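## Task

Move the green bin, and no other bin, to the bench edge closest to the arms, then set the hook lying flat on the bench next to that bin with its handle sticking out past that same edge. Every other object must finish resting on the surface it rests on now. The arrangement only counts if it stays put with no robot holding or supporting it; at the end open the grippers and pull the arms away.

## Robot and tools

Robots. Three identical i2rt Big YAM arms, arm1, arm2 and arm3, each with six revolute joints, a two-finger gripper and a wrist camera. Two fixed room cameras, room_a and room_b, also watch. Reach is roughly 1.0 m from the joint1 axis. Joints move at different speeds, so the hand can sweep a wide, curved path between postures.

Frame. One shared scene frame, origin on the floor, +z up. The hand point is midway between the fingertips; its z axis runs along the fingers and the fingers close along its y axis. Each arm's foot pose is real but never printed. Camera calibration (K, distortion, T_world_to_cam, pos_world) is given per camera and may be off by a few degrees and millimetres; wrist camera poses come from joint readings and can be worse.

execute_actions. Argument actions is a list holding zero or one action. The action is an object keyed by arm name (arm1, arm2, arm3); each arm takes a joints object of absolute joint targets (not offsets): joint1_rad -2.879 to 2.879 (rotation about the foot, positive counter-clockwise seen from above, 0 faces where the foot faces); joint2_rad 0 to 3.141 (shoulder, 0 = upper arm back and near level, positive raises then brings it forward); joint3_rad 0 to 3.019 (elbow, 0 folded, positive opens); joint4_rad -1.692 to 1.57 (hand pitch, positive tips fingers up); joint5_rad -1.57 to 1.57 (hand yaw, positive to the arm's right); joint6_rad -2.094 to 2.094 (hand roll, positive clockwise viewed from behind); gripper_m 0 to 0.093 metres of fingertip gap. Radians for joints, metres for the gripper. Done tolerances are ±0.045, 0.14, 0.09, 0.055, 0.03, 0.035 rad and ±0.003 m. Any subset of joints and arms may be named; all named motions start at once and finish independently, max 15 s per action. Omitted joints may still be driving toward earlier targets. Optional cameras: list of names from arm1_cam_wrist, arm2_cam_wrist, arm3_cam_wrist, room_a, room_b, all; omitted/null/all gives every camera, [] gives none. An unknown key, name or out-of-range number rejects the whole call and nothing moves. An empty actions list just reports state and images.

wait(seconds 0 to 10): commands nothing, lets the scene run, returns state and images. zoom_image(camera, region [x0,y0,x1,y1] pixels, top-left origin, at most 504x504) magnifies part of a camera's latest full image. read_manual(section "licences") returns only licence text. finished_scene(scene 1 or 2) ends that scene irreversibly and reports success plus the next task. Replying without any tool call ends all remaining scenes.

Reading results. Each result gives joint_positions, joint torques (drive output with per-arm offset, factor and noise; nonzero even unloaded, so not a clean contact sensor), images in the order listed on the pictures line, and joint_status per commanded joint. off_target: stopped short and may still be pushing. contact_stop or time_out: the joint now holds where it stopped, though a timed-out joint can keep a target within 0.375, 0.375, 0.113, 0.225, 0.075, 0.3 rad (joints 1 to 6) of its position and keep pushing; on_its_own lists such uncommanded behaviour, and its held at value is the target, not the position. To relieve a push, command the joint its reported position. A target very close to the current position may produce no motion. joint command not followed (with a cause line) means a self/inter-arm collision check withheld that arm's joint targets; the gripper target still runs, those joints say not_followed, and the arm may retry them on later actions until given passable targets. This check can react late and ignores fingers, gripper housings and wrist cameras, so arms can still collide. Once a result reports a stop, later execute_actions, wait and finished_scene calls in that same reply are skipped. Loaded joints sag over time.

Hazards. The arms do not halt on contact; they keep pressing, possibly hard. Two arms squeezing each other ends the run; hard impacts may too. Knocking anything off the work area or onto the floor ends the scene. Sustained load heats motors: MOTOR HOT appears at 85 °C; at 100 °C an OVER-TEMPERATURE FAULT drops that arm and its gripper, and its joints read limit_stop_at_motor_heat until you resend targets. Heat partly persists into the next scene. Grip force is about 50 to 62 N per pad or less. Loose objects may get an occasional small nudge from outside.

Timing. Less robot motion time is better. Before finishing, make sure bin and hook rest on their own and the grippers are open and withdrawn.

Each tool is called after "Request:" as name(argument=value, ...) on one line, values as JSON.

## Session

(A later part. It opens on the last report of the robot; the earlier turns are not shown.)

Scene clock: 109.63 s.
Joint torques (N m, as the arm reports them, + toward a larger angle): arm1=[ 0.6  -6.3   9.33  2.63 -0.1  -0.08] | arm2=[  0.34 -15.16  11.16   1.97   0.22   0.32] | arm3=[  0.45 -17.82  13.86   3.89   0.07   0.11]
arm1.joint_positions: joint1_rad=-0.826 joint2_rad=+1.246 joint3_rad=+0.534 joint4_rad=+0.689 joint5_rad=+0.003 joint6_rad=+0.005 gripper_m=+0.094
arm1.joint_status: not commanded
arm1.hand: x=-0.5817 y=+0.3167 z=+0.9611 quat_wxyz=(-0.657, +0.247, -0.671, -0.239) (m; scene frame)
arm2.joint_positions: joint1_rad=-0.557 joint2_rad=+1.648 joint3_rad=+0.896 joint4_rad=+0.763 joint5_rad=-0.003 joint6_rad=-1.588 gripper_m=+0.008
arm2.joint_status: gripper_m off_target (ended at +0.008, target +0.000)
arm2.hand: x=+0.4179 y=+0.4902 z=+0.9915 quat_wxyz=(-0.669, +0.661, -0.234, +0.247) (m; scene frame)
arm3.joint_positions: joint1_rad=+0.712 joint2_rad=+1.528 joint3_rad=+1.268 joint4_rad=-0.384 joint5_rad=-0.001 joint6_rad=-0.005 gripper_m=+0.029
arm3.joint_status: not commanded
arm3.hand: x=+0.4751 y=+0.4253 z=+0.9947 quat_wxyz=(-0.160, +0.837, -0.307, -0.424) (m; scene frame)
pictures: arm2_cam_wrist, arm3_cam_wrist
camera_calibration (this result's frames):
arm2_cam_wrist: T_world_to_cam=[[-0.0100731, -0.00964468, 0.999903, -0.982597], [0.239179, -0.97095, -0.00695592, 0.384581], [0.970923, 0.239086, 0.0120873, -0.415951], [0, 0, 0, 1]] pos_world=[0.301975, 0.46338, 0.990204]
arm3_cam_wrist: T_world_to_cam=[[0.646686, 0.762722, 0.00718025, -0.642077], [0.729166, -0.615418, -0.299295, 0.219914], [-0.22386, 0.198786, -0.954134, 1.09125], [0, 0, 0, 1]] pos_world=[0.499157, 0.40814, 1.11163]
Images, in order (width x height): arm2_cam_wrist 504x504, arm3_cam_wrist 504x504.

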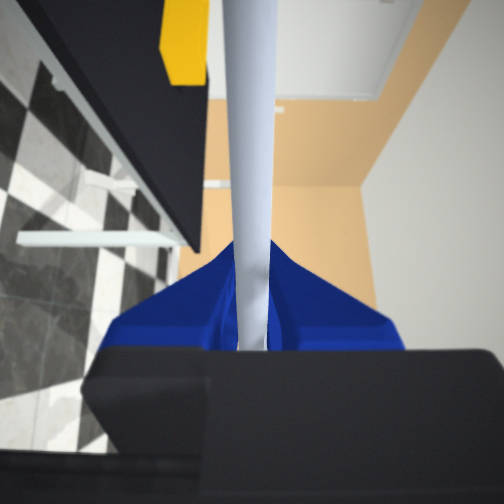

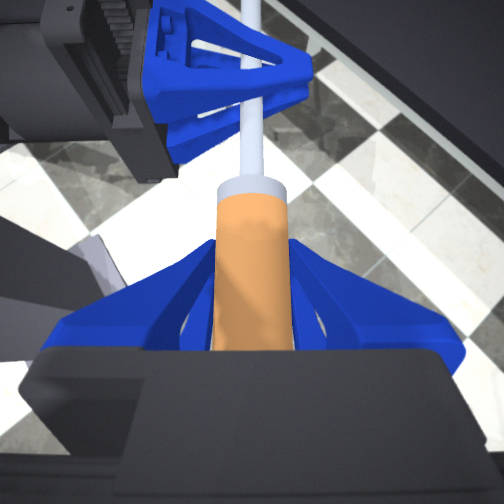

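Request:
execute_actions(actions=[{"arm3":{"joints":{"gripper_m":0.07}}}], cameras=[])

Request:
execute_actions(actions=[{"arm3":{"joints":{"joint2_rad":1.0}},"arm1":{"joints":{"joint2_rad":1.1,"joint3_rad":0.52,"joint4_rad":0.6}}}], cameras=["room_a"])

Request:
execute_actions(actions=[{"arm3":{"joints":{"joint1_rad":0,"joint2_rad":0.5}},"arm2":{"joints":{"joint1_rad":0.838,"joint6_rad":1.57}}}])

Scene clock: 116.87 s.
Joint torques (N m, as the arm reports them, + toward a larger angle): arm1=[ 0.63 -6.28  9.35  2.63 -0.1  -0.08] | arm2=[  0.2  -17.13  10.9    1.99   0.18   0.23] | arm3=[ -0.06 -16.7   13.69   2.93   0.03   0.1 ]
arm1.joint_positions: joint1_rad=-0.826 joint2_rad=+1.246 joint3_rad=+0.534 joint4_rad=+0.689 joint5_rad=+0.003 joint6_rad=+0.005 gripper_m=+0.094
arm1.joint_status: not commanded
arm1.hand: x=-0.5817 y=+0.3167 z=+0.9611 quat_wxyz=(-0.657, +0.247, -0.671, -0.239) (m; scene frame)
arm2.joint_positions: joint1_rad=-0.557 joint2_rad=+1.672 joint3_rad=+0.896 joint4_rad=+0.763 joint5_rad=-0.002 joint6_rad=-1.580 gripper_m=+0.008
arm2.joint_status: not commanded
arm2.hand: x=+0.4197 y=+0.4922 z=+0.9765 quat_wxyz=(-0.662, +0.668, -0.239, +0.242) (m; scene frame)
arm3.joint_positions: joint1_rad=+0.712 joint2_rad=+1.510 joint3_rad=+1.268 joint4_rad=-0.365 joint5_rad=-0.001 joint6_rad=-0.004 gripper_m=+0.070
arm3.joint_status: all done
arm3.hand: x=+0.4750 y=+0.4253 z=+1.0091 quat_wxyz=(-0.165, +0.829, -0.305, -0.439) (m; scene frame)
pictures: none
No camera images: the call's "cameras" was empty. Leave "cameras" out to get every camera's image.

Scene clock: 118.30 s.
Joint torques (N m, as the arm reports them, + toward a larger angle): arm1=[ 0.63 -4.76  9.5   1.6  -0.1  -0.08] | arm2=[  0.34 -17.43  10.97   1.98   0.2    0.22] | arm3=[ 0.39 -5.75 13.61  2.59 -0.01  0.08]
arm1.joint_positions: joint1_rad=-0.826 joint2_rad=+1.096 joint3_rad=+0.510 joint4_rad=+0.609 joint5_rad=+0.003 joint6_rad=+0.005 gripper_m=+0.094
arm1.joint_status: all done
arm1.hand: x=-0.6027 y=+0.2993 z=+0.9985 quat_wxyz=(-0.672, +0.242, -0.655, -0.245) (m; scene frame)
arm2.joint_positions: joint1_rad=-0.557 joint2_rad=+1.672 joint3_rad=+0.896 joint4_rad=+0.763 joint5_rad=-0.002 joint6_rad=-1.580 gripper_m=+0.008
arm2.joint_status: not commanded
arm2.hand: x=+0.4197 y=+0.4922 z=+0.9765 quat_wxyz=(-0.662, +0.668, -0.240, +0.242) (m; scene frame)
arm3.joint_positions: joint1_rad=+0.712 joint2_rad=+0.997 joint3_rad=+1.272 joint4_rad=-0.354 joint5_rad=-0.001 joint6_rad=-0.004 gripper_m=+0.070
arm3.joint_status: all done
arm3.hand: x=+0.5936 y=+0.3220 z=+1.2962 quat_wxyz=(-0.240, +0.685, -0.251, -0.640) (m; scene frame)
pictures: room_a
Images, in order (width x height): room_a 504x504.

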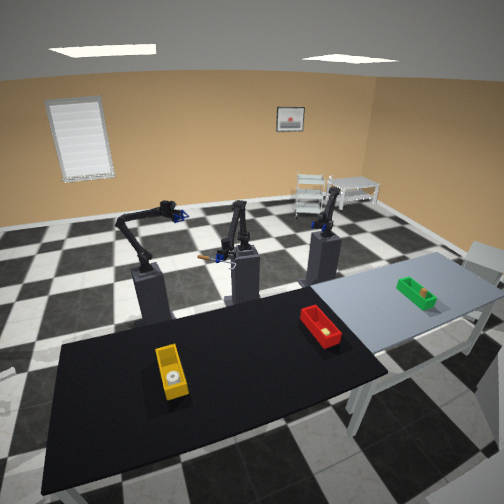

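Scene clock: 121.07 s.
Joint torques (N m, as the arm reports them, + toward a larger angle): arm1=[ 0.6  -4.81  9.54  1.6  -0.1  -0.08] | arm2=[ -0.25 -17.56  10.94   2.01   0.21   0.02] | arm3=[-0.22  4.04  8.69  1.99 -0.04  0.13]
arm1.joint_positions: joint1_rad=-0.826 joint2_rad=+1.096 joint3_rad=+0.510 joint4_rad=+0.609 joint5_rad=+0.003 joint6_rad=+0.005 gripper_m=+0.094
arm1.joint_status: not commanded
arm1.hand: x=-0.6027 y=+0.2993 z=+0.9985 quat_wxyz=(-0.672, +0.242, -0.655, -0.245) (m; scene frame)
arm2.joint_positions: joint1_rad=+0.843 joint2_rad=+1.674 joint3_rad=+0.896 joint4_rad=+0.763 joint5_rad=-0.003 joint6_rad=+1.561 gripper_m=+0.008
arm2.joint_status: all done
arm2.hand: x=-0.4138 y=+0.4895 z=+0.9739 quat_wxyz=(+0.238, +0.251, -0.665, -0.662) (m; scene frame)
arm3.joint_positions: joint1_rad=+0.004 joint2_rad=+0.490 joint3_rad=+1.292 joint4_rad=-0.351 joint5_rad=+0.001 joint6_rad=-0.004 gripper_m=+0.070
arm3.joint_status: all done
arm3.hand: x=+0.9327 y=+0.2067 z=+1.4732 quat_wxyz=(-0.555, +0.397, -0.344, -0.645) (m; scene frame)
pictures: arm1_cam_wrist, arm2_cam_wrist, arm3_cam_wrist, room_a, room_b
camera_calibration (this result's frames):
arm1_cam_wrist: T_world_to_cam=[[0.65321, -0.757163, -0.00448927, 0.628782], [-0.419529, -0.356983, -0.834601, 0.695102], [0.630327, 0.547053, -0.550837, 0.893923], [0, 0, 0, 1]] pos_world=[-0.682574, 0.235206, 1.07536]
arm2_cam_wrist: T_world_to_cam=[[0.00669784, -0.00451621, -0.999967, 0.978722], [-0.22714, -0.973858, 0.0028769, 0.381577], [-0.973839, 0.227113, -0.00754856, -0.387885], [0, 0, 0, 1]] pos_world=[-0.297621, 0.464116, 0.974664]
arm3_cam_wrist: T_world_to_cam=[[0.988842, 0.148965, 0.000958254, -0.95783], [0.0264929, -0.169525, -0.98517, 1.46857], [-0.146594, 0.974203, -0.171579, 0.308454], [0, 0, 0, 1]] pos_world=[0.953453, 0.0911447, 1.50063]
Images, in order (width x height): arm1_cam_wrist 504x504, arm2_cam_wrist 504x504, arm3_cam_wrist 504x504, room_a 504x504, room_b 504x504.

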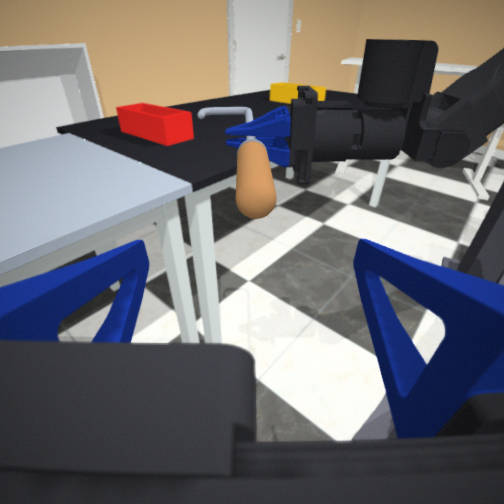

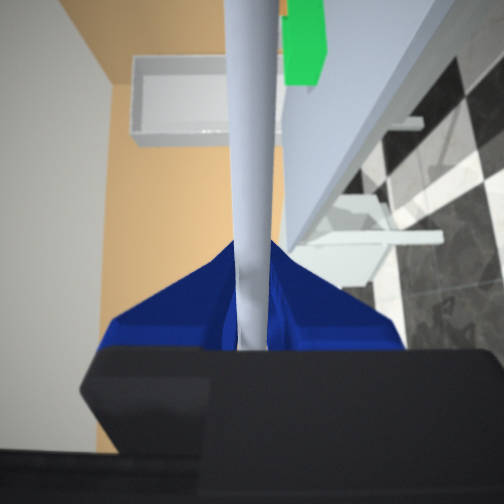

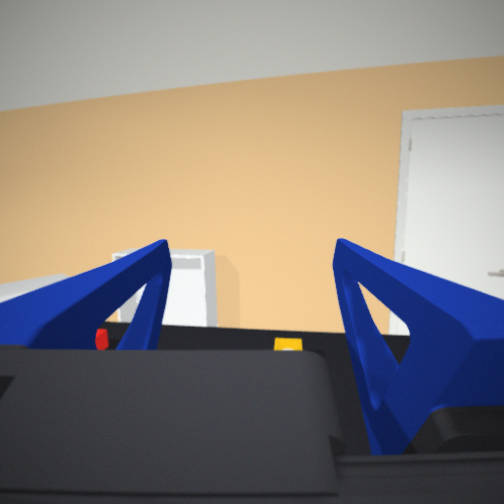

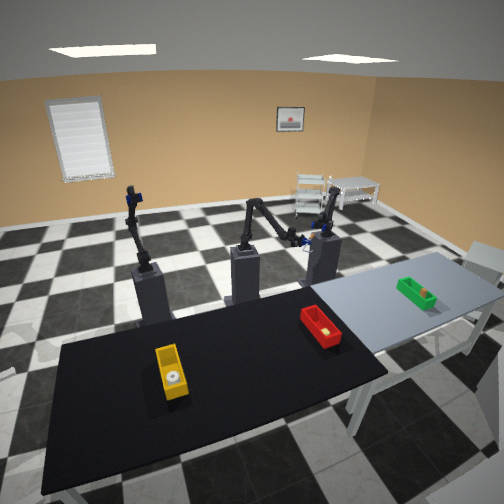

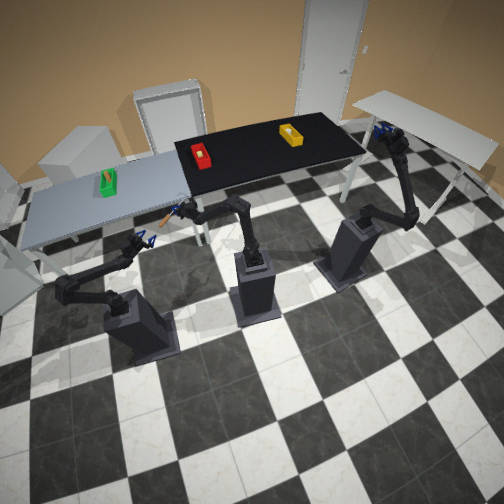

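Request:
execute_actions(actions=[{"arm1":{"joints":{"joint2_rad":1.36,"joint3_rad":0.69,"joint4_rad":0.70}}}], cameras=[])

Request:
execute_actions(actions=[{"arm1":{"joints":{"joint2_rad":1.565,"joint3_rad":0.92,"joint4_rad":0.69}}}], cameras=["arm1_cam_wrist","room_a"])

Request:
zoom_image(camera="room_a", region=[270, 190, 370, 270])

Scene clock: 126.60 s.
Joint torques (N m, as the arm reports them, + toward a larger angle): arm1=[ 0.61 -8.19 10.7   2.98 -0.1  -0.08] | arm2=[  0.01 -17.4   10.95   1.96   0.21   0.02] | arm3=[-0.1   4.22  8.56  2.   -0.07  0.12]
arm1.joint_positions: joint1_rad=-0.826 joint2_rad=+1.360 joint3_rad=+0.658 joint4_rad=+0.684 joint5_rad=+0.003 joint6_rad=+0.005 gripper_m=+0.094
arm1.joint_status: all done
arm1.hand: x=-0.5468 y=+0.3466 z=+0.9693 quat_wxyz=(-0.659, +0.247, -0.669, -0.240) (m; scene frame)
arm2.joint_positions: joint1_rad=+0.843 joint2_rad=+1.674 joint3_rad=+0.896 joint4_rad=+0.763 joint5_rad=-0.003 joint6_rad=+1.561 gripper_m=+0.008
arm2.joint_status: not commanded
arm2.hand: x=-0.4138 y=+0.4895 z=+0.9739 quat_wxyz=(+0.238, +0.251, -0.665, -0.662) (m; scene frame)
arm3.joint_positions: joint1_rad=+0.004 joint2_rad=+0.490 joint3_rad=+1.292 joint4_rad=-0.351 joint5_rad=+0.001 joint6_rad=-0.004 gripper_m=+0.070
arm3.joint_status: not commanded
arm3.hand: x=+0.9327 y=+0.2067 z=+1.4732 quat_wxyz=(-0.555, +0.397, -0.344, -0.645) (m; scene frame)
pictures: none
No camera images: the call's "cameras" was empty. Leave "cameras" out to get every camera's image.

Scene clock: 127.50 s.
Joint torques (N m, as the arm reports them, + toward a larger angle): arm1=[  0.18 -10.87  11.8    2.35  -0.08  -0.08] | arm2=[  0.5  -17.74  10.94   2.02   0.09   0.02] | arm3=[ 0.28  4.2   8.58  2.09 -0.09  0.12]
arm1.joint_positions: joint1_rad=-0.826 joint2_rad=+1.560 joint3_rad=+0.874 joint4_rad=+0.684 joint5_rad=+0.003 joint6_rad=+0.005 gripper_m=+0.094
arm1.joint_status: all done
arm1.hand: x=-0.4855 y=+0.3990 z=+0.9726 quat_wxyz=(-0.664, +0.245, -0.664, -0.242) (m; scene frame)
arm2.joint_positions: joint1_rad=+0.840 joint2_rad=+1.674 joint3_rad=+0.896 joint4_rad=+0.763 joint5_rad=+0.001 joint6_rad=+1.562 gripper_m=+0.008
arm2.joint_status: not commanded
arm2.hand: x=-0.4117 y=+0.4914 z=+0.9740 quat_wxyz=(+0.236, +0.248, -0.666, -0.662) (m; scene frame)
arm3.joint_positions: joint1_rad=+0.004 joint2_rad=+0.490 joint3_rad=+1.292 joint4_rad=-0.351 joint5_rad=+0.001 joint6_rad=-0.004 gripper_m=+0.070
arm3.joint_status: not commanded
arm3.hand: x=+0.9327 y=+0.2067 z=+1.4732 quat_wxyz=(-0.555, +0.397, -0.344, -0.645) (m; scene frame)
pictures: arm1_cam_wrist, room_a
camera_calibration (this result's frames):
arm1_cam_wrist: T_world_to_cam=[[0.653219, -0.757155, -0.00465012, 0.62768], [-0.436057, -0.371163, -0.819813, 0.741537], [0.618999, 0.537545, -0.572613, 0.770724], [0, 0, 0, 1]] pos_world=[-0.563738, 0.336184, 1.05217]
Images, in order (width x height): arm1_cam_wrist 504x504, room_a 504x504.

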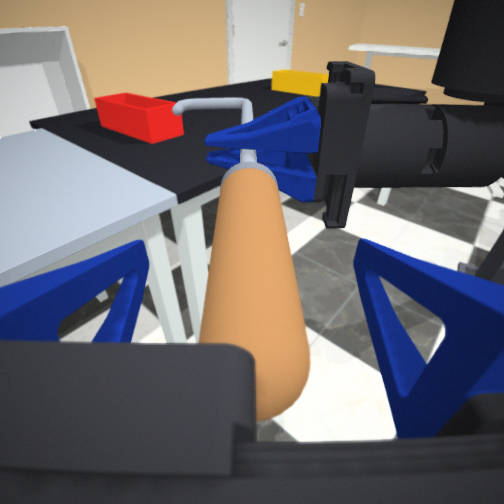

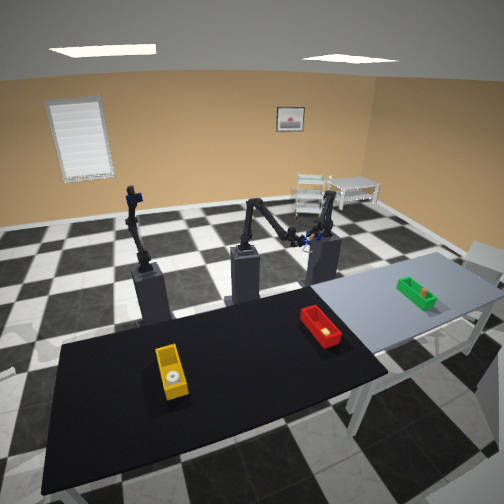

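Region (270, 190, 370, 270) of room_a's 504x504 image, scaled by 5.040, with more detail than that image has; it fills the top 403 rows of this view, and the rest is white.

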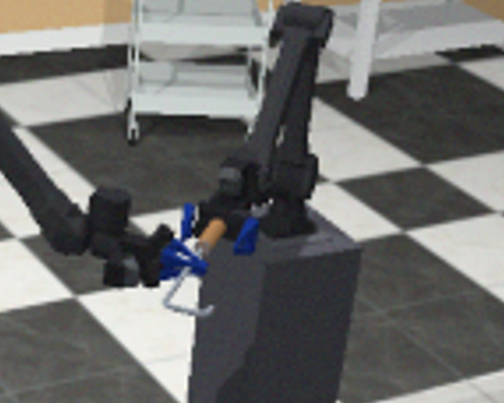

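Request:
execute_actions(actions=[{"arm1":{"joints":{"joint2_rad":1.515,"joint4_rad":0.66}}}], cameras=["arm1_cam_wrist","room_b"])

Request:
zoom_image(camera="room_b", region=[120, 180, 220, 260])

Scene clock: 132.03 s.
Joint torques (N m, as the arm reports them, + toward a larger angle): arm1=[  0.6  -12.57  12.02   1.65  -0.08  -0.08] | arm2=[  0.44 -17.62  10.91   2.     0.1    0.01] | arm3=[-0.29  4.01  8.66  2.11 -0.04  0.12]
arm1.joint_positions: joint1_rad=-0.826 joint2_rad=+1.532 joint3_rad=+0.874 joint4_rad=+0.668 joint5_rad=+0.003 joint6_rad=+0.005 gripper_m=+0.094
arm1.joint_status: all done
arm1.hand: x=-0.4885 y=+0.3965 z=+0.9854 quat_wxyz=(-0.668, +0.244, -0.660, -0.243) (m; scene frame)
arm2.joint_positions: joint1_rad=+0.840 joint2_rad=+1.674 joint3_rad=+0.896 joint4_rad=+0.763 joint5_rad=+0.001 joint6_rad=+1.562 gripper_m=+0.008
arm2.joint_status: not commanded
arm2.hand: x=-0.4117 y=+0.4914 z=+0.9740 quat_wxyz=(+0.236, +0.248, -0.666, -0.662) (m; scene frame)
arm3.joint_positions: joint1_rad=+0.004 joint2_rad=+0.490 joint3_rad=+1.292 joint4_rad=-0.351 joint5_rad=+0.001 joint6_rad=-0.004 gripper_m=+0.070
arm3.joint_status: not commanded
arm3.hand: x=+0.9327 y=+0.2067 z=+1.4732 quat_wxyz=(-0.555, +0.397, -0.344, -0.645) (m; scene frame)
pictures: arm1_cam_wrist, room_b
camera_calibration (this result's frames):
arm1_cam_wrist: T_world_to_cam=[[0.653349, -0.757043, -0.00457249, 0.627828], [-0.428364, -0.364696, -0.826741, 0.757825], [0.624211, 0.542109, -0.562564, 0.772112], [0, 0, 0, 1]] pos_world=[-0.567527, 0.3331, 1.06376]
Images, in order (width x height): arm1_cam_wrist 504x504, room_b 504x504.

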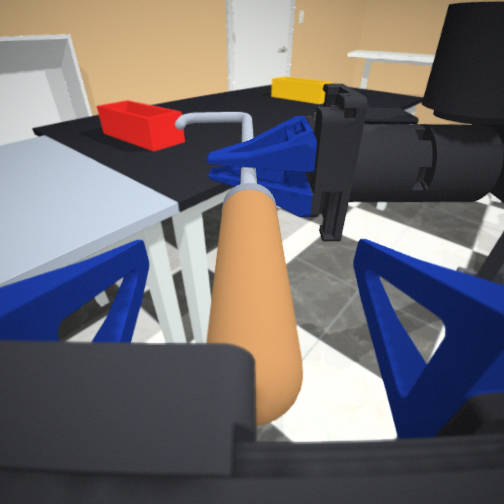

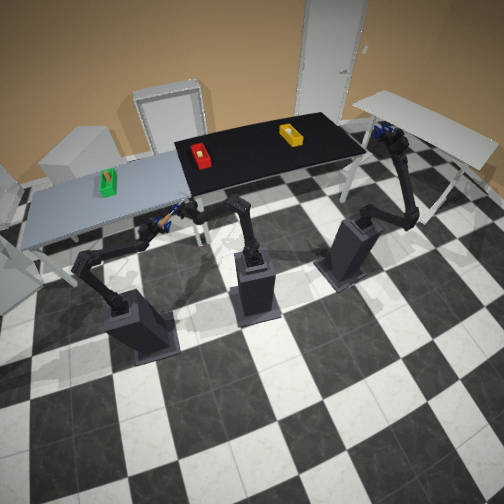

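Region (120, 180, 220, 260) of room_b's 504x504 image, scaled by 5.040, with more detail than that image has; it fills the top 403 rows of this view, and the rest is white.

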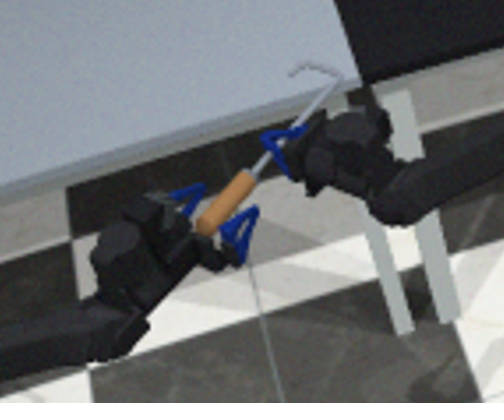

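Request:
execute_actions(actions=[{"arm1":{"joints":{"gripper_m":0}}}], cameras=["arm1_cam_wrist"])

Scene clock: 134.97 s.
Joint torques (N m, as the arm reports them, + toward a larger angle): arm1=[  0.51 -12.53  11.98   1.64  -0.02  -0.08] | arm2=[  0.31 -17.53  10.99   2.02   0.11   0.01] | arm3=[ 0.    4.41  8.58  2.1  -0.03  0.11]
arm1.joint_positions: joint1_rad=-0.826 joint2_rad=+1.532 joint3_rad=+0.874 joint4_rad=+0.668 joint5_rad=+0.002 joint6_rad=+0.005 gripper_m=+0.029
arm1.joint_status: gripper_m off_target (ended at +0.029, target +0.000)
arm1.hand: x=-0.4887 y=+0.3967 z=+0.9854 quat_wxyz=(-0.668, +0.244, -0.660, -0.244) (m; scene frame)
arm2.joint_positions: joint1_rad=+0.840 joint2_rad=+1.674 joint3_rad=+0.896 joint4_rad=+0.763 joint5_rad=+0.000 joint6_rad=+1.562 gripper_m=+0.008
arm2.joint_status: not commanded
arm2.hand: x=-0.4117 y=+0.4913 z=+0.9740 quat_wxyz=(+0.236, +0.248, -0.666, -0.662) (m; scene frame)
arm3.joint_positions: joint1_rad=+0.004 joint2_rad=+0.490 joint3_rad=+1.292 joint4_rad=-0.351 joint5_rad=+0.001 joint6_rad=-0.004 gripper_m=+0.070
arm3.joint_status: not commanded
arm3.hand: x=+0.9327 y=+0.2067 z=+1.4732 quat_wxyz=(-0.555, +0.397, -0.344, -0.645) (m; scene frame)
pictures: arm1_cam_wrist
camera_calibration (this result's frames):
arm1_cam_wrist: T_world_to_cam=[[0.654503, -0.756045, -0.00455742, 0.628244], [-0.427808, -0.365367, -0.826733, 0.758353], [0.623383, 0.543049, -0.562576, 0.771342], [0, 0, 0, 1]] pos_world=[-0.567599, 0.333181, 1.06376]
Images, in order (width x height): arm1_cam_wrist 504x504.

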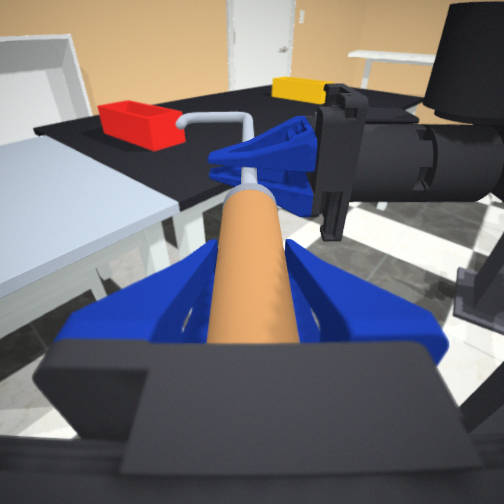

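Request:
execute_actions(actions=[{"arm2":{"joints":{"gripper_m":0.08}}}], cameras=[])

Request:
execute_actions(actions=[{"arm2":{"joints":{"joint2_rad":1.3,"joint3_rad":0.56}},"arm1":{"joints":{"joint1_rad":0.03}}}], cameras=["arm1_cam_wrist"])

Request:
execute_actions(actions=[{"arm2":{"joints":{"joint1_rad":0,"joint2_rad":0.7,"joint3_rad":0.7,"joint4_rad":0,"joint6_rad":0}},"arm1":{"joints":{"joint2_rad":2.02,"joint3_rad":1.68,"joint4_rad":0.42,"joint6_rad":-1.57}}}], cameras=["arm1_cam_wrist","room_a","room_b"])

Request:
zoom_image(camera="room_a", region=[330, 200, 480, 320])

Scene clock: 144.90 s.
Joint torques (N m, as the arm reports them, + toward a larger angle): arm1=[  0.49 -12.49  11.95   2.49   0.    -0.05] | arm2=[  0.29 -17.7   10.94   2.1    0.28  -0.01] | arm3=[ 0.3   4.27  8.76  2.05 -0.03  0.07]
arm1.joint_positions: joint1_rad=-0.826 joint2_rad=+1.532 joint3_rad=+0.874 joint4_rad=+0.649 joint5_rad=+0.001 joint6_rad=+0.003 gripper_m=+0.029
arm1.joint_status: not commanded
arm1.hand: x=-0.4888 y=+0.3968 z=+0.9807 quat_wxyz=(-0.661, +0.247, -0.666, -0.241) (m; scene frame)
arm2.joint_positions: joint1_rad=+0.840 joint2_rad=+1.674 joint3_rad=+0.896 joint4_rad=+0.762 joint5_rad=-0.004 joint6_rad=+1.567 gripper_m=+0.080
arm2.joint_status: all done
arm2.hand: x=-0.4123 y=+0.4908 z=+0.9738 quat_wxyz=(+0.239, +0.249, -0.666, -0.661) (m; scene frame)
arm3.joint_positions: joint1_rad=+0.004 joint2_rad=+0.490 joint3_rad=+1.292 joint4_rad=-0.351 joint5_rad=+0.001 joint6_rad=-0.004 gripper_m=+0.070
arm3.joint_status: not commanded
arm3.hand: x=+0.9327 y=+0.2067 z=+1.4732 quat_wxyz=(-0.555, +0.397, -0.344, -0.645) (m; scene frame)
pictures: none
No camera images: the call's "cameras" was empty. Leave "cameras" out to get every camera's image.

Scene clock: 146.37 s.
Joint torques (N m, as the arm reports them, + toward a larger angle): arm1=[  0.37 -13.16  11.91   3.12   0.13  -0.04] | arm2=[  0.38 -10.2    7.34   1.95   0.22  -0.03] | arm3=[ 0.24  4.18  8.77  2.08 -0.08  0.12]
arm1.joint_positions: joint1_rad=+0.038 joint2_rad=+1.540 joint3_rad=+0.874 joint4_rad=+0.638 joint5_rad=-0.003 joint6_rad=+0.002 gripper_m=+0.029
arm1.joint_status: all done
arm1.hand: x=-0.9626 y=+0.6172 z=+0.9692 quat_wxyz=(-0.492, +0.510, -0.507, -0.491) (m; scene frame)
arm2.joint_positions: joint1_rad=+0.840 joint2_rad=+1.290 joint3_rad=+0.570 joint4_rad=+0.764 joint5_rad=-0.003 joint6_rad=+1.567 gripper_m=+0.080
arm2.joint_status: all done
arm2.hand: x=-0.3275 y=+0.3902 z=+1.0169 quat_wxyz=(+0.246, +0.241, -0.647, -0.681) (m; scene frame)
arm3.joint_positions: joint1_rad=+0.004 joint2_rad=+0.490 joint3_rad=+1.292 joint4_rad=-0.351 joint5_rad=+0.001 joint6_rad=-0.004 gripper_m=+0.070
arm3.joint_status: not commanded
arm3.hand: x=+0.9327 y=+0.2067 z=+1.4732 quat_wxyz=(-0.555, +0.397, -0.344, -0.645) (m; scene frame)
pictures: arm1_cam_wrist
camera_calibration (this result's frames):
arm1_cam_wrist: T_world_to_cam=[[0.999935, 0.0100863, -0.0054044, 0.965539], [0.00171243, -0.598872, -0.800843, 1.15526], [-0.0113141, 0.800781, -0.59885, 0.202958], [0, 0, 0, 1]] pos_world=[-0.965158, 0.51959, 1.05194]
Images, in order (width x height): arm1_cam_wrist 504x504.

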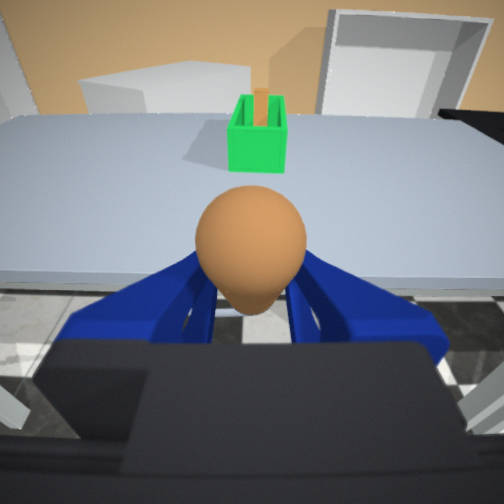

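Scene clock: 149.83 s.
Joint torques (N m, as the arm reports them, + toward a larger angle): arm1=[  0.46 -24.74  15.34   3.89   0.08  -0.54] | arm2=[ 0.47 -3.81 12.8   1.14  0.08 -0.08] | arm3=[-0.23  3.65  8.53  2.   -0.06  0.17]
arm1.joint_positions: joint1_rad=+0.032 joint2_rad=+2.087 joint3_rad=+1.602 joint4_rad=+0.382 joint5_rad=-0.002 joint6_rad=-1.518 gripper_m=+0.029
arm1.joint_status: joint6_rad time_out (moved -1.520 of -1.572); the others done
arm1.on_its_own: joint6_rad reads -1.518 and still pushes toward -1.570 since a time_out
arm1.hand: x=-0.9573 y=+0.8430 z=+0.9215 quat_wxyz=(-0.667, +0.745, -0.020, -0.014) (m; scene frame)
arm2.joint_positions: joint1_rad=+0.001 joint2_rad=+0.695 joint3_rad=+0.664 joint4_rad=+0.012 joint5_rad=+0.001 joint6_rad=+0.010 gripper_m=+0.080
arm2.joint_status: all done
arm2.hand: x=+0.0604 y=+0.3938 z=+1.1546 quat_wxyz=(-0.528, +0.464, -0.539, -0.464) (m; scene frame)
arm3.joint_positions: joint1_rad=+0.004 joint2_rad=+0.490 joint3_rad=+1.292 joint4_rad=-0.351 joint5_rad=+0.001 joint6_rad=-0.004 gripper_m=+0.070
arm3.joint_status: not commanded
arm3.hand: x=+0.9327 y=+0.2067 z=+1.4732 quat_wxyz=(-0.555, +0.397, -0.344, -0.645) (m; scene frame)
pictures: arm1_cam_wrist, room_a, room_b
camera_calibration (this result's frames):
arm1_cam_wrist: T_world_to_cam=[[0.056395, 0.119418, 0.991241, -0.95617], [0.816643, -0.576685, 0.0230133, 1.25452], [0.574382, 0.808192, -0.130044, 0.116066], [0, 0, 0, 1]] pos_world=[-1.03723, 0.74384, 0.934018]
Images, in order (width x height): arm1_cam_wrist 504x504, room_a 504x504, room_b 504x504.

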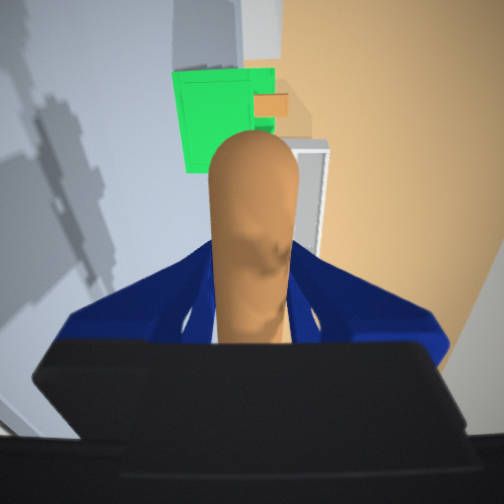

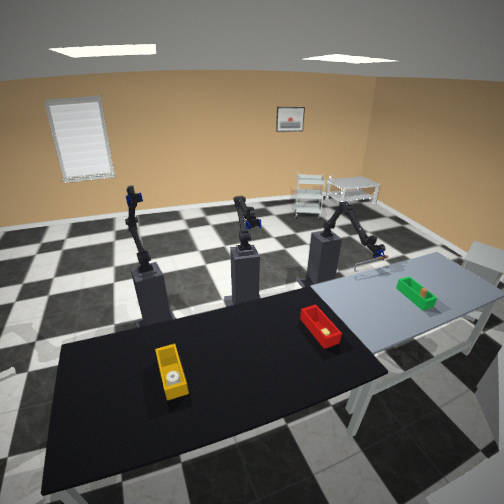

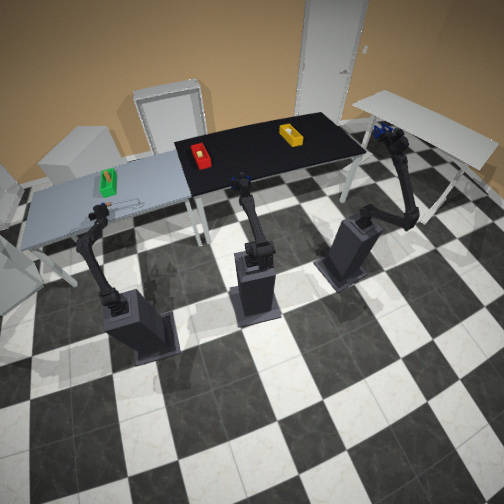

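Region (330, 200, 480, 320) of room_a's 504x504 image, scaled by 3.360, with more detail than that image has; it fills the top 403 rows of this view, and the rest is white.

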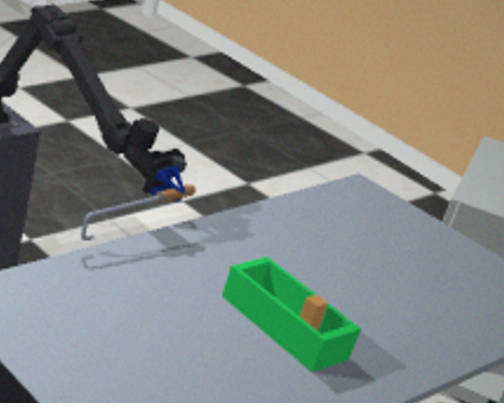

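Request:
execute_actions(actions=[{"arm1":{"joints":{"joint2_rad":1.5,"joint3_rad":1.62,"joint4_rad":-0.3}}}], cameras=[])

Request:
execute_actions(actions=[{"arm1":{"joints":{"joint4_rad":-1.65}}}], cameras=["arm1_cam_wrist","room_a"])

Scene clock: 158.97 s.
Joint torques (N m, as the arm reports them, + toward a larger angle): arm1=[  1.07 -16.58  13.42   2.67   0.06  -0.41] | arm2=[ 0.37 -3.77 12.84  1.19  0.08 -0.07] | arm3=[ 0.3   4.19  8.66  1.97 -0.05  0.14]
arm1.joint_positions: joint1_rad=+0.032 joint2_rad=+1.539 joint3_rad=+1.579 joint4_rad=-0.313 joint5_rad=-0.002 joint6_rad=-1.528 gripper_m=+0.029
arm1.joint_status: all done
arm1.on_its_own: joint6_rad reads -1.528 and still pushes toward -1.570 since a time_out
arm1.hand: x=-0.9598 y=+0.6905 z=+1.1606 quat_wxyz=(-0.602, +0.799, -0.017, -0.009) (m; scene frame)
arm2.joint_positions: joint1_rad=+0.001 joint2_rad=+0.695 joint3_rad=+0.664 joint4_rad=+0.012 joint5_rad=+0.001 joint6_rad=+0.010 gripper_m=+0.080
arm2.joint_status: not commanded
arm2.hand: x=+0.0604 y=+0.3938 z=+1.1546 quat_wxyz=(-0.528, +0.464, -0.539, -0.464) (m; scene frame)
arm3.joint_positions: joint1_rad=+0.004 joint2_rad=+0.490 joint3_rad=+1.292 joint4_rad=-0.351 joint5_rad=+0.001 joint6_rad=-0.004 gripper_m=+0.070
arm3.joint_status: not commanded
arm3.hand: x=+0.9327 y=+0.2067 z=+1.4732 quat_wxyz=(-0.555, +0.397, -0.344, -0.645) (m; scene frame)
pictures: none
No camera images: the call's "cameras" was empty. Leave "cameras" out to get every camera's image.

Scene clock: 160.87 s.
Joint torques (N m, as the arm reports them, + toward a larger angle): arm1=[  0.99 -14.7   12.01  -0.47  -0.05  -0.12] | arm2=[ 0.52 -3.79 12.8   1.17  0.07 -0.06] | arm3=[-0.26  3.75  8.67  1.99 -0.07  0.12]
arm1.joint_positions: joint1_rad=+0.032 joint2_rad=+1.539 joint3_rad=+1.579 joint4_rad=-1.639 joint5_rad=+0.000 joint6_rad=-1.563 gripper_m=+0.029
arm1.joint_status: all done
arm1.on_its_own: joint6_rad moved -0.035 to your old target -1.570
arm1.hand: x=-0.9601 y=+0.4455 z=+0.9830 quat_wxyz=(+0.017, +1.000, -0.007, +0.003) (m; scene frame)
arm2.joint_positions: joint1_rad=+0.001 joint2_rad=+0.695 joint3_rad=+0.664 joint4_rad=+0.012 joint5_rad=+0.001 joint6_rad=+0.010 gripper_m=+0.080
arm2.joint_status: not commanded
arm2.hand: x=+0.0604 y=+0.3938 z=+1.1546 quat_wxyz=(-0.528, +0.464, -0.539, -0.464) (m; scene frame)
arm3.joint_positions: joint1_rad=+0.004 joint2_rad=+0.490 joint3_rad=+1.292 joint4_rad=-0.351 joint5_rad=+0.001 joint6_rad=-0.004 gripper_m=+0.070
arm3.joint_status: not commanded
arm3.hand: x=+0.9327 y=+0.2067 z=+1.4732 quat_wxyz=(-0.555, +0.397, -0.344, -0.645) (m; scene frame)
pictures: arm1_cam_wrist, room_a
camera_calibration (this result's frames):
arm1_cam_wrist: T_world_to_cam=[[0.0234305, 0.99876, -0.0439148, -0.375349], [0.817626, 0.00613269, 0.575716, 0.224188], [0.575272, -0.0493953, -0.816469, 1.50463], [0, 0, 0, 1]] pos_world=[-1.04008, 0.447831, 1.08293]
Images, in order (width x height): arm1_cam_wrist 504x504, room_a 504x504.

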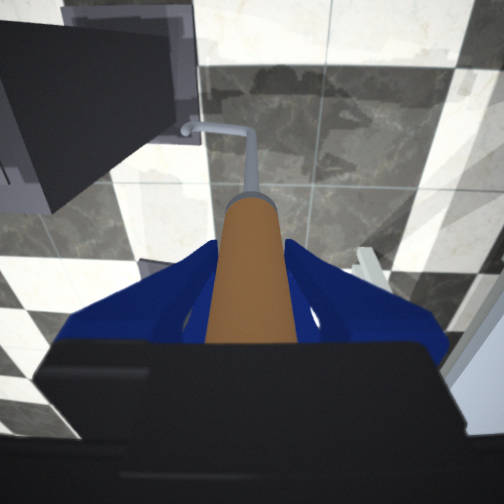

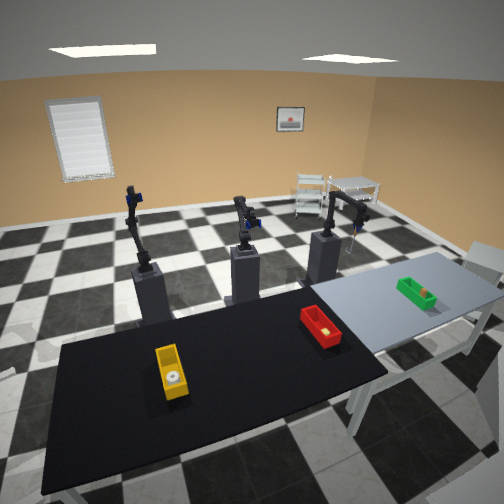

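Request:
execute_actions(actions=[{"arm1":{"joints":{"joint4_rad":0.2}}}], cameras=["arm1_cam_wrist"])

Scene clock: 166.23 s.
Joint torques (N m, as the arm reports them, + toward a larger angle): arm1=[  0.69 -16.46  13.5    4.5    0.05   0.01] | arm2=[ 0.64 -3.53 12.79  1.21  0.08 -0.06] | arm3=[-0.6   4.14  8.66  2.07 -0.06  0.11]
arm1.joint_positions: joint1_rad=+0.032 joint2_rad=+1.539 joint3_rad=+1.579 joint4_rad=+0.147 joint5_rad=+0.000 joint6_rad=-1.564 gripper_m=+0.029
arm1.joint_status: all done
arm1.hand: x=-0.9601 y=+0.6962 z=+1.2726 quat_wxyz=(-0.768, +0.641, -0.002, +0.002) (m; scene frame)
arm2.joint_positions: joint1_rad=+0.001 joint2_rad=+0.695 joint3_rad=+0.664 joint4_rad=+0.012 joint5_rad=+0.001 joint6_rad=+0.010 gripper_m=+0.080
arm2.joint_status: not commanded
arm2.hand: x=+0.0604 y=+0.3938 z=+1.1546 quat_wxyz=(-0.528, +0.464, -0.539, -0.464) (m; scene frame)
arm3.joint_positions: joint1_rad=+0.004 joint2_rad=+0.490 joint3_rad=+1.292 joint4_rad=-0.351 joint5_rad=+0.001 joint6_rad=-0.004 gripper_m=+0.070
arm3.joint_status: not commanded
arm3.hand: x=+0.9327 y=+0.2067 z=+1.4732 quat_wxyz=(-0.555, +0.397, -0.344, -0.645) (m; scene frame)
pictures: arm1_cam_wrist
camera_calibration (this result's frames):
arm1_cam_wrist: T_world_to_cam=[[0.0087114, -0.170068, 0.985394, -1.12325], [0.817842, -0.565804, -0.104882, 1.32044], [0.575377, 0.80681, 0.13416, -0.0522353], [0, 0, 0, 1]] pos_world=[-1.04007, 0.598228, 1.25234]
Images, in order (width x height): arm1_cam_wrist 504x504.

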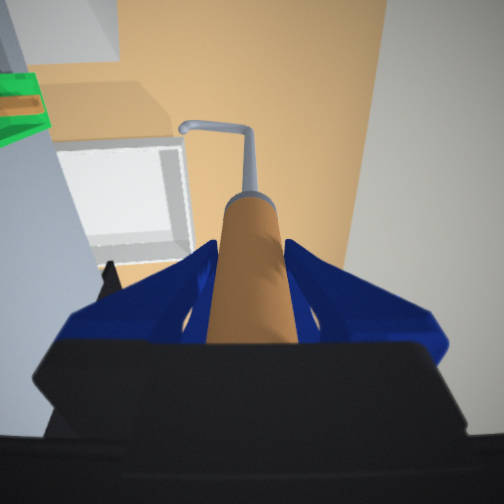

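Request:
execute_actions(actions=[{"arm1":{"joints":{"joint1_rad":0.045,"joint2_rad":2.19,"joint3_rad":2.08,"joint4_rad":0.28}},"arm2":{"joints":{"joint1_rad":0.9,"joint2_rad":1.2,"joint3_rad":1.2,"joint4_rad":0.2}}}])

Request:
zoom_image(camera="room_a", region=[350, 220, 470, 320])

Scene clock: 170.87 s.
Joint torques (N m, as the arm reports them, + toward a larger angle): arm1=[  1.94 -27.77  16.32   4.18   0.04   0.02] | arm2=[ -0.18 -12.04  14.67   1.98   0.14  -0.07] | arm3=[-0.21  3.98  8.69  2.05 -0.06  0.12]
arm1.joint_positions: joint1_rad=+0.037 joint2_rad=+2.259 joint3_rad=+2.000 joint4_rad=+0.235 joint5_rad=+0.000 joint6_rad=-1.565 gripper_m=+0.029
arm1.joint_status: all done
arm1.hand: x=-0.9614 y=+0.9231 z=+0.9743 quat_wxyz=(-0.696, +0.718, -0.001, +0.001) (m; scene frame)
arm2.joint_positions: joint1_rad=+0.905 joint2_rad=+1.200 joint3_rad=+1.139 joint4_rad=+0.187 joint5_rad=+0.000 joint6_rad=+0.009 gripper_m=+0.080
arm2.joint_status: all done
arm2.hand: x=-0.3926 y=+0.4084 z=+1.2606 quat_wxyz=(-0.293, +0.607, -0.259, -0.692) (m; scene frame)
arm3.joint_positions: joint1_rad=+0.004 joint2_rad=+0.490 joint3_rad=+1.292 joint4_rad=-0.351 joint5_rad=+0.001 joint6_rad=-0.004 gripper_m=+0.070
arm3.joint_status: not commanded
arm3.hand: x=+0.9327 y=+0.2067 z=+1.4732 quat_wxyz=(-0.555, +0.397, -0.344, -0.645) (m; scene frame)
pictures: arm1_cam_wrist, arm2_cam_wrist, arm3_cam_wrist, room_a, room_b
camera_calibration (this result's frames):
arm1_cam_wrist: T_world_to_cam=[[0.00915074, 0.0404785, 0.999139, -0.998036], [0.819887, -0.57231, 0.0156772, 1.30905], [0.572452, 0.819038, -0.0384249, -0.0405171], [0, 0, 0, 1]] pos_world=[-1.04095, 0.822766, 0.975097]
arm2_cam_wrist: T_world_to_cam=[[0.716728, 0.697172, -0.0159039, 0.0165345], [0.32807, -0.357222, -0.874507, 1.37872], [-0.615363, 0.621565, -0.484752, 0.234596], [0, 0, 0, 1]] pos_world=[-0.319807, 0.335166, 1.31969]
arm3_cam_wrist: T_world_to_cam=[[0.988842, 0.148965, 0.000958254, -0.95783], [0.0264929, -0.169525, -0.98517, 1.46857], [-0.146594, 0.974203, -0.171579, 0.308454], [0, 0, 0, 1]] pos_world=[0.953453, 0.0911447, 1.50063]
Images, in order (width x height): arm1_cam_wrist 504x504, arm2_cam_wrist 504x504, arm3_cam_wrist 504x504, room_a 504x504, room_b 504x504.

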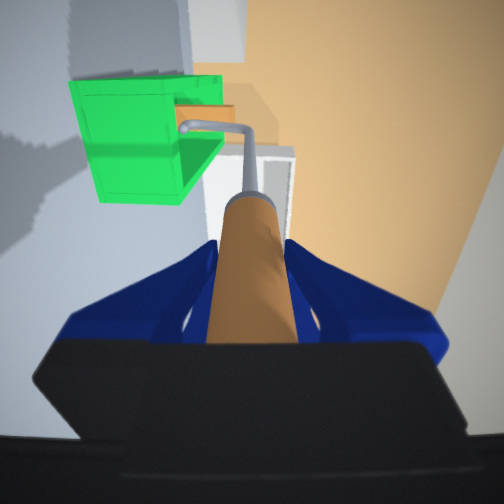

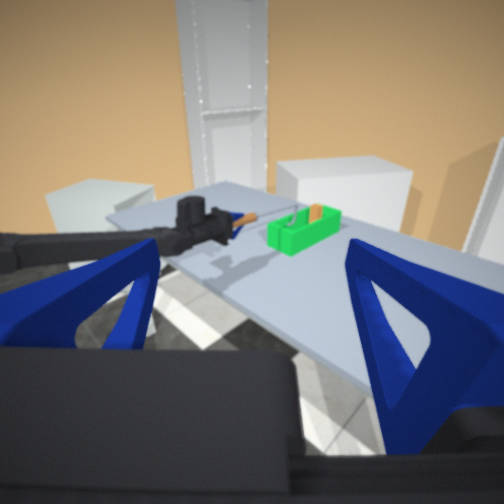

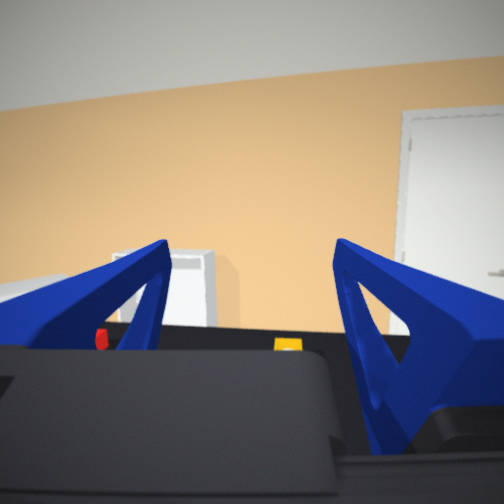

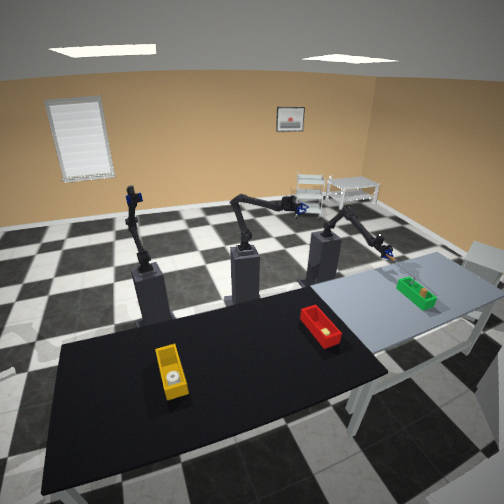

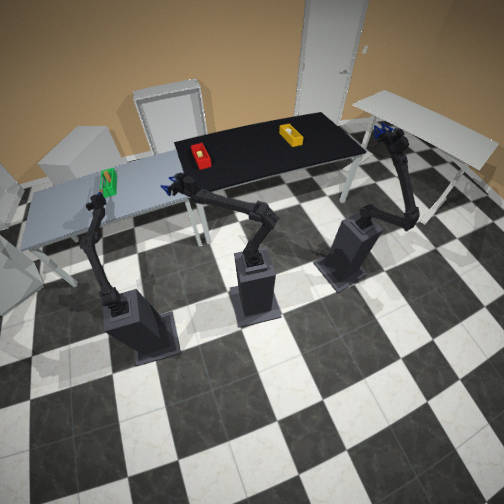

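Region (350, 220, 470, 320) of room_a's 504x504 image, scaled by 4.200, with more detail than that image has.

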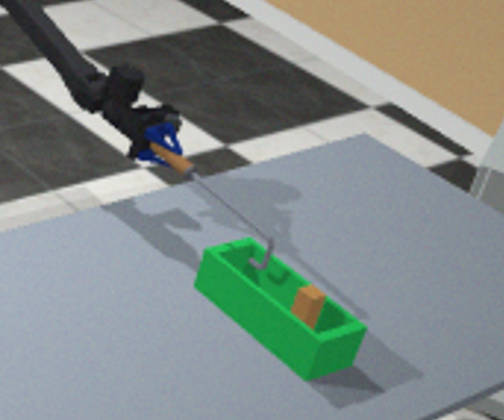

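Request:
execute_actions(actions=[{"arm1":{"joints":{"joint4_rad":0.15}}}], cameras=["arm1_cam_wrist","arm2_cam_wrist"])

Request:
zoom_image(camera="arm2_cam_wrist", region=[200, 170, 360, 280])

Scene clock: 174.30 s.
Joint torques (N m, as the arm reports them, + toward a larger angle): arm1=[  1.52 -27.9   16.22   3.11   0.02   0.02] | arm2=[  0.05 -12.19  14.67   2.02   0.14  -0.06] | arm3=[-0.28  3.98  8.66  2.12 -0.07  0.15]
arm1.joint_positions: joint1_rad=+0.037 joint2_rad=+2.259 joint3_rad=+2.000 joint4_rad=+0.129 joint5_rad=+0.000 joint6_rad=-1.565 gripper_m=+0.029
arm1.joint_status: all done
arm1.hand: x=-0.9612 y=+0.9208 z=+0.9485 quat_wxyz=(-0.657, +0.754, -0.001, +0.001) (m; scene frame)
arm2.joint_positions: joint1_rad=+0.905 joint2_rad=+1.200 joint3_rad=+1.139 joint4_rad=+0.187 joint5_rad=+0.000 joint6_rad=+0.009 gripper_m=+0.080
arm2.joint_status: not commanded
arm2.hand: x=-0.3926 y=+0.4084 z=+1.2606 quat_wxyz=(-0.293, +0.607, -0.259, -0.692) (m; scene frame)
arm3.joint_positions: joint1_rad=+0.004 joint2_rad=+0.490 joint3_rad=+1.292 joint4_rad=-0.351 joint5_rad=+0.001 joint6_rad=-0.004 gripper_m=+0.070
arm3.joint_status: not commanded
arm3.hand: x=+0.9327 y=+0.2067 z=+1.4732 quat_wxyz=(-0.555, +0.397, -0.344, -0.645) (m; scene frame)
pictures: arm1_cam_wrist, arm2_cam_wrist
camera_calibration (this result's frames):
arm1_cam_wrist: T_world_to_cam=[[0.00941473, 0.146003, 0.989239, -1.05978], [0.81953, -0.567971, 0.076028, 1.24644], [0.572959, 0.809995, -0.125001, 0.0512029], [0, 0, 0, 1]] pos_world=[-1.04086, 0.821201, 0.960008]
arm2_cam_wrist: T_world_to_cam=[[0.716728, 0.697172, -0.0159039, 0.0165345], [0.32807, -0.357222, -0.874507, 1.37872], [-0.615363, 0.621565, -0.484752, 0.234596], [0, 0, 0, 1]] pos_world=[-0.319807, 0.335166, 1.31969]
Images, in order (width x height): arm1_cam_wrist 504x504, arm2_cam_wrist 504x504.

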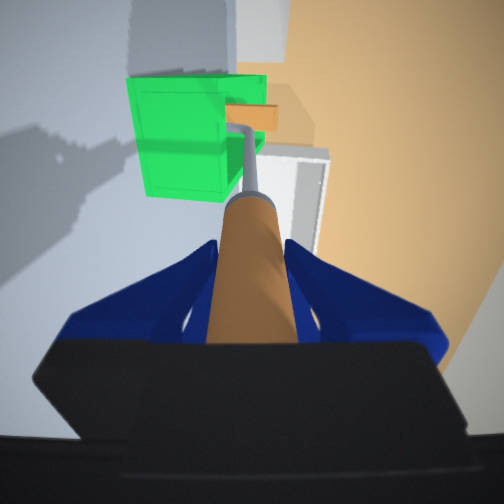

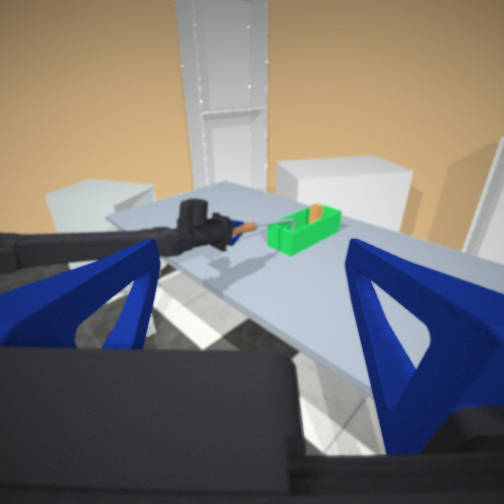

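Region (200, 170, 360, 280) of arm2_cam_wrist's 504x504 image, scaled by 3.150, with more detail than that image has; it fills the top 346 rows of this view, and the rest is white.

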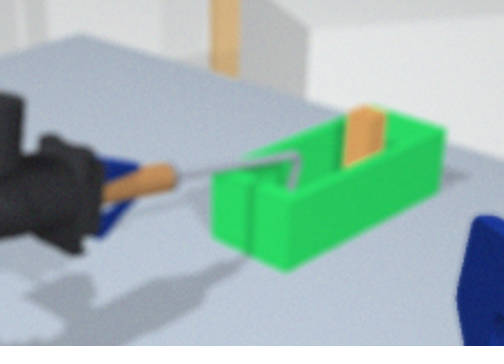

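Request:
execute_actions(actions=[{"arm1":{"joints":{"joint2_rad":1.95,"joint3_rad":1.56,"joint4_rad":0.385}}}], cameras=["arm1_cam_wrist","arm2_cam_wrist"])

Scene clock: 178.97 s.
Joint torques (N m, as the arm reports them, + toward a larger angle): arm1=[  1.59 -21.91  12.68   3.81   0.02   0.02] | arm2=[  0.13 -12.17  14.64   2.     0.14  -0.06] | arm3=[-0.05  3.7   8.59  1.95 -0.06  0.1 ]
arm1.joint_positions: joint1_rad=+0.038 joint2_rad=+1.993 joint3_rad=+1.516 joint4_rad=+0.348 joint5_rad=+0.000 joint6_rad=-1.565 gripper_m=+0.029
arm1.joint_status: all done
arm1.hand: x=-0.9617 y=+0.8149 z=+0.9403 quat_wxyz=(-0.657, +0.754, -0.001, +0.001) (m; scene frame)
arm2.joint_positions: joint1_rad=+0.905 joint2_rad=+1.200 joint3_rad=+1.139 joint4_rad=+0.187 joint5_rad=+0.000 joint6_rad=+0.009 gripper_m=+0.080
arm2.joint_status: not commanded
arm2.hand: x=-0.3926 y=+0.4084 z=+1.2606 quat_wxyz=(-0.293, +0.607, -0.259, -0.692) (m; scene frame)
arm3.joint_positions: joint1_rad=+0.004 joint2_rad=+0.490 joint3_rad=+1.292 joint4_rad=-0.351 joint5_rad=+0.001 joint6_rad=-0.004 gripper_m=+0.070
arm3.joint_status: not commanded
arm3.hand: x=+0.9327 y=+0.2067 z=+1.4732 quat_wxyz=(-0.555, +0.397, -0.344, -0.645) (m; scene frame)
pictures: arm1_cam_wrist, arm2_cam_wrist
camera_calibration (this result's frames):
arm1_cam_wrist: T_world_to_cam=[[0.00935902, 0.144877, 0.989405, -1.03546], [0.81975, -0.567739, 0.0753788, 1.18795], [0.572645, 0.81036, -0.124076, 0.134734], [0, 0, 0, 1]] pos_world=[-1.04129, 0.715277, 0.951659]
arm2_cam_wrist: T_world_to_cam=[[0.716728, 0.697172, -0.0159039, 0.0165345], [0.32807, -0.357222, -0.874507, 1.37872], [-0.615363, 0.621565, -0.484752, 0.234596], [0, 0, 0, 1]] pos_world=[-0.319807, 0.335166, 1.31969]
Images, in order (width x height): arm1_cam_wrist 504x504, arm2_cam_wrist 504x504.

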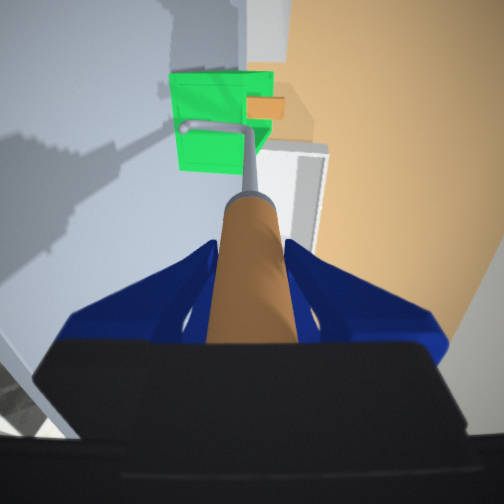

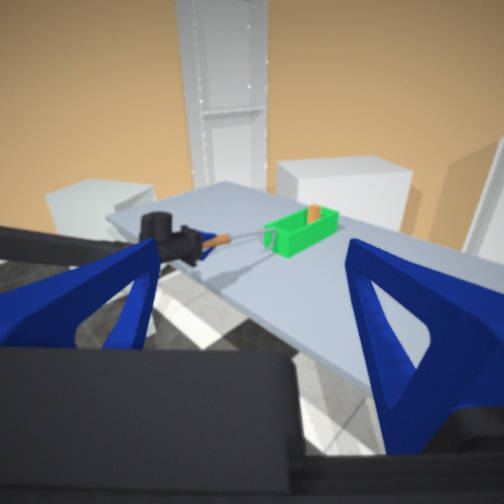

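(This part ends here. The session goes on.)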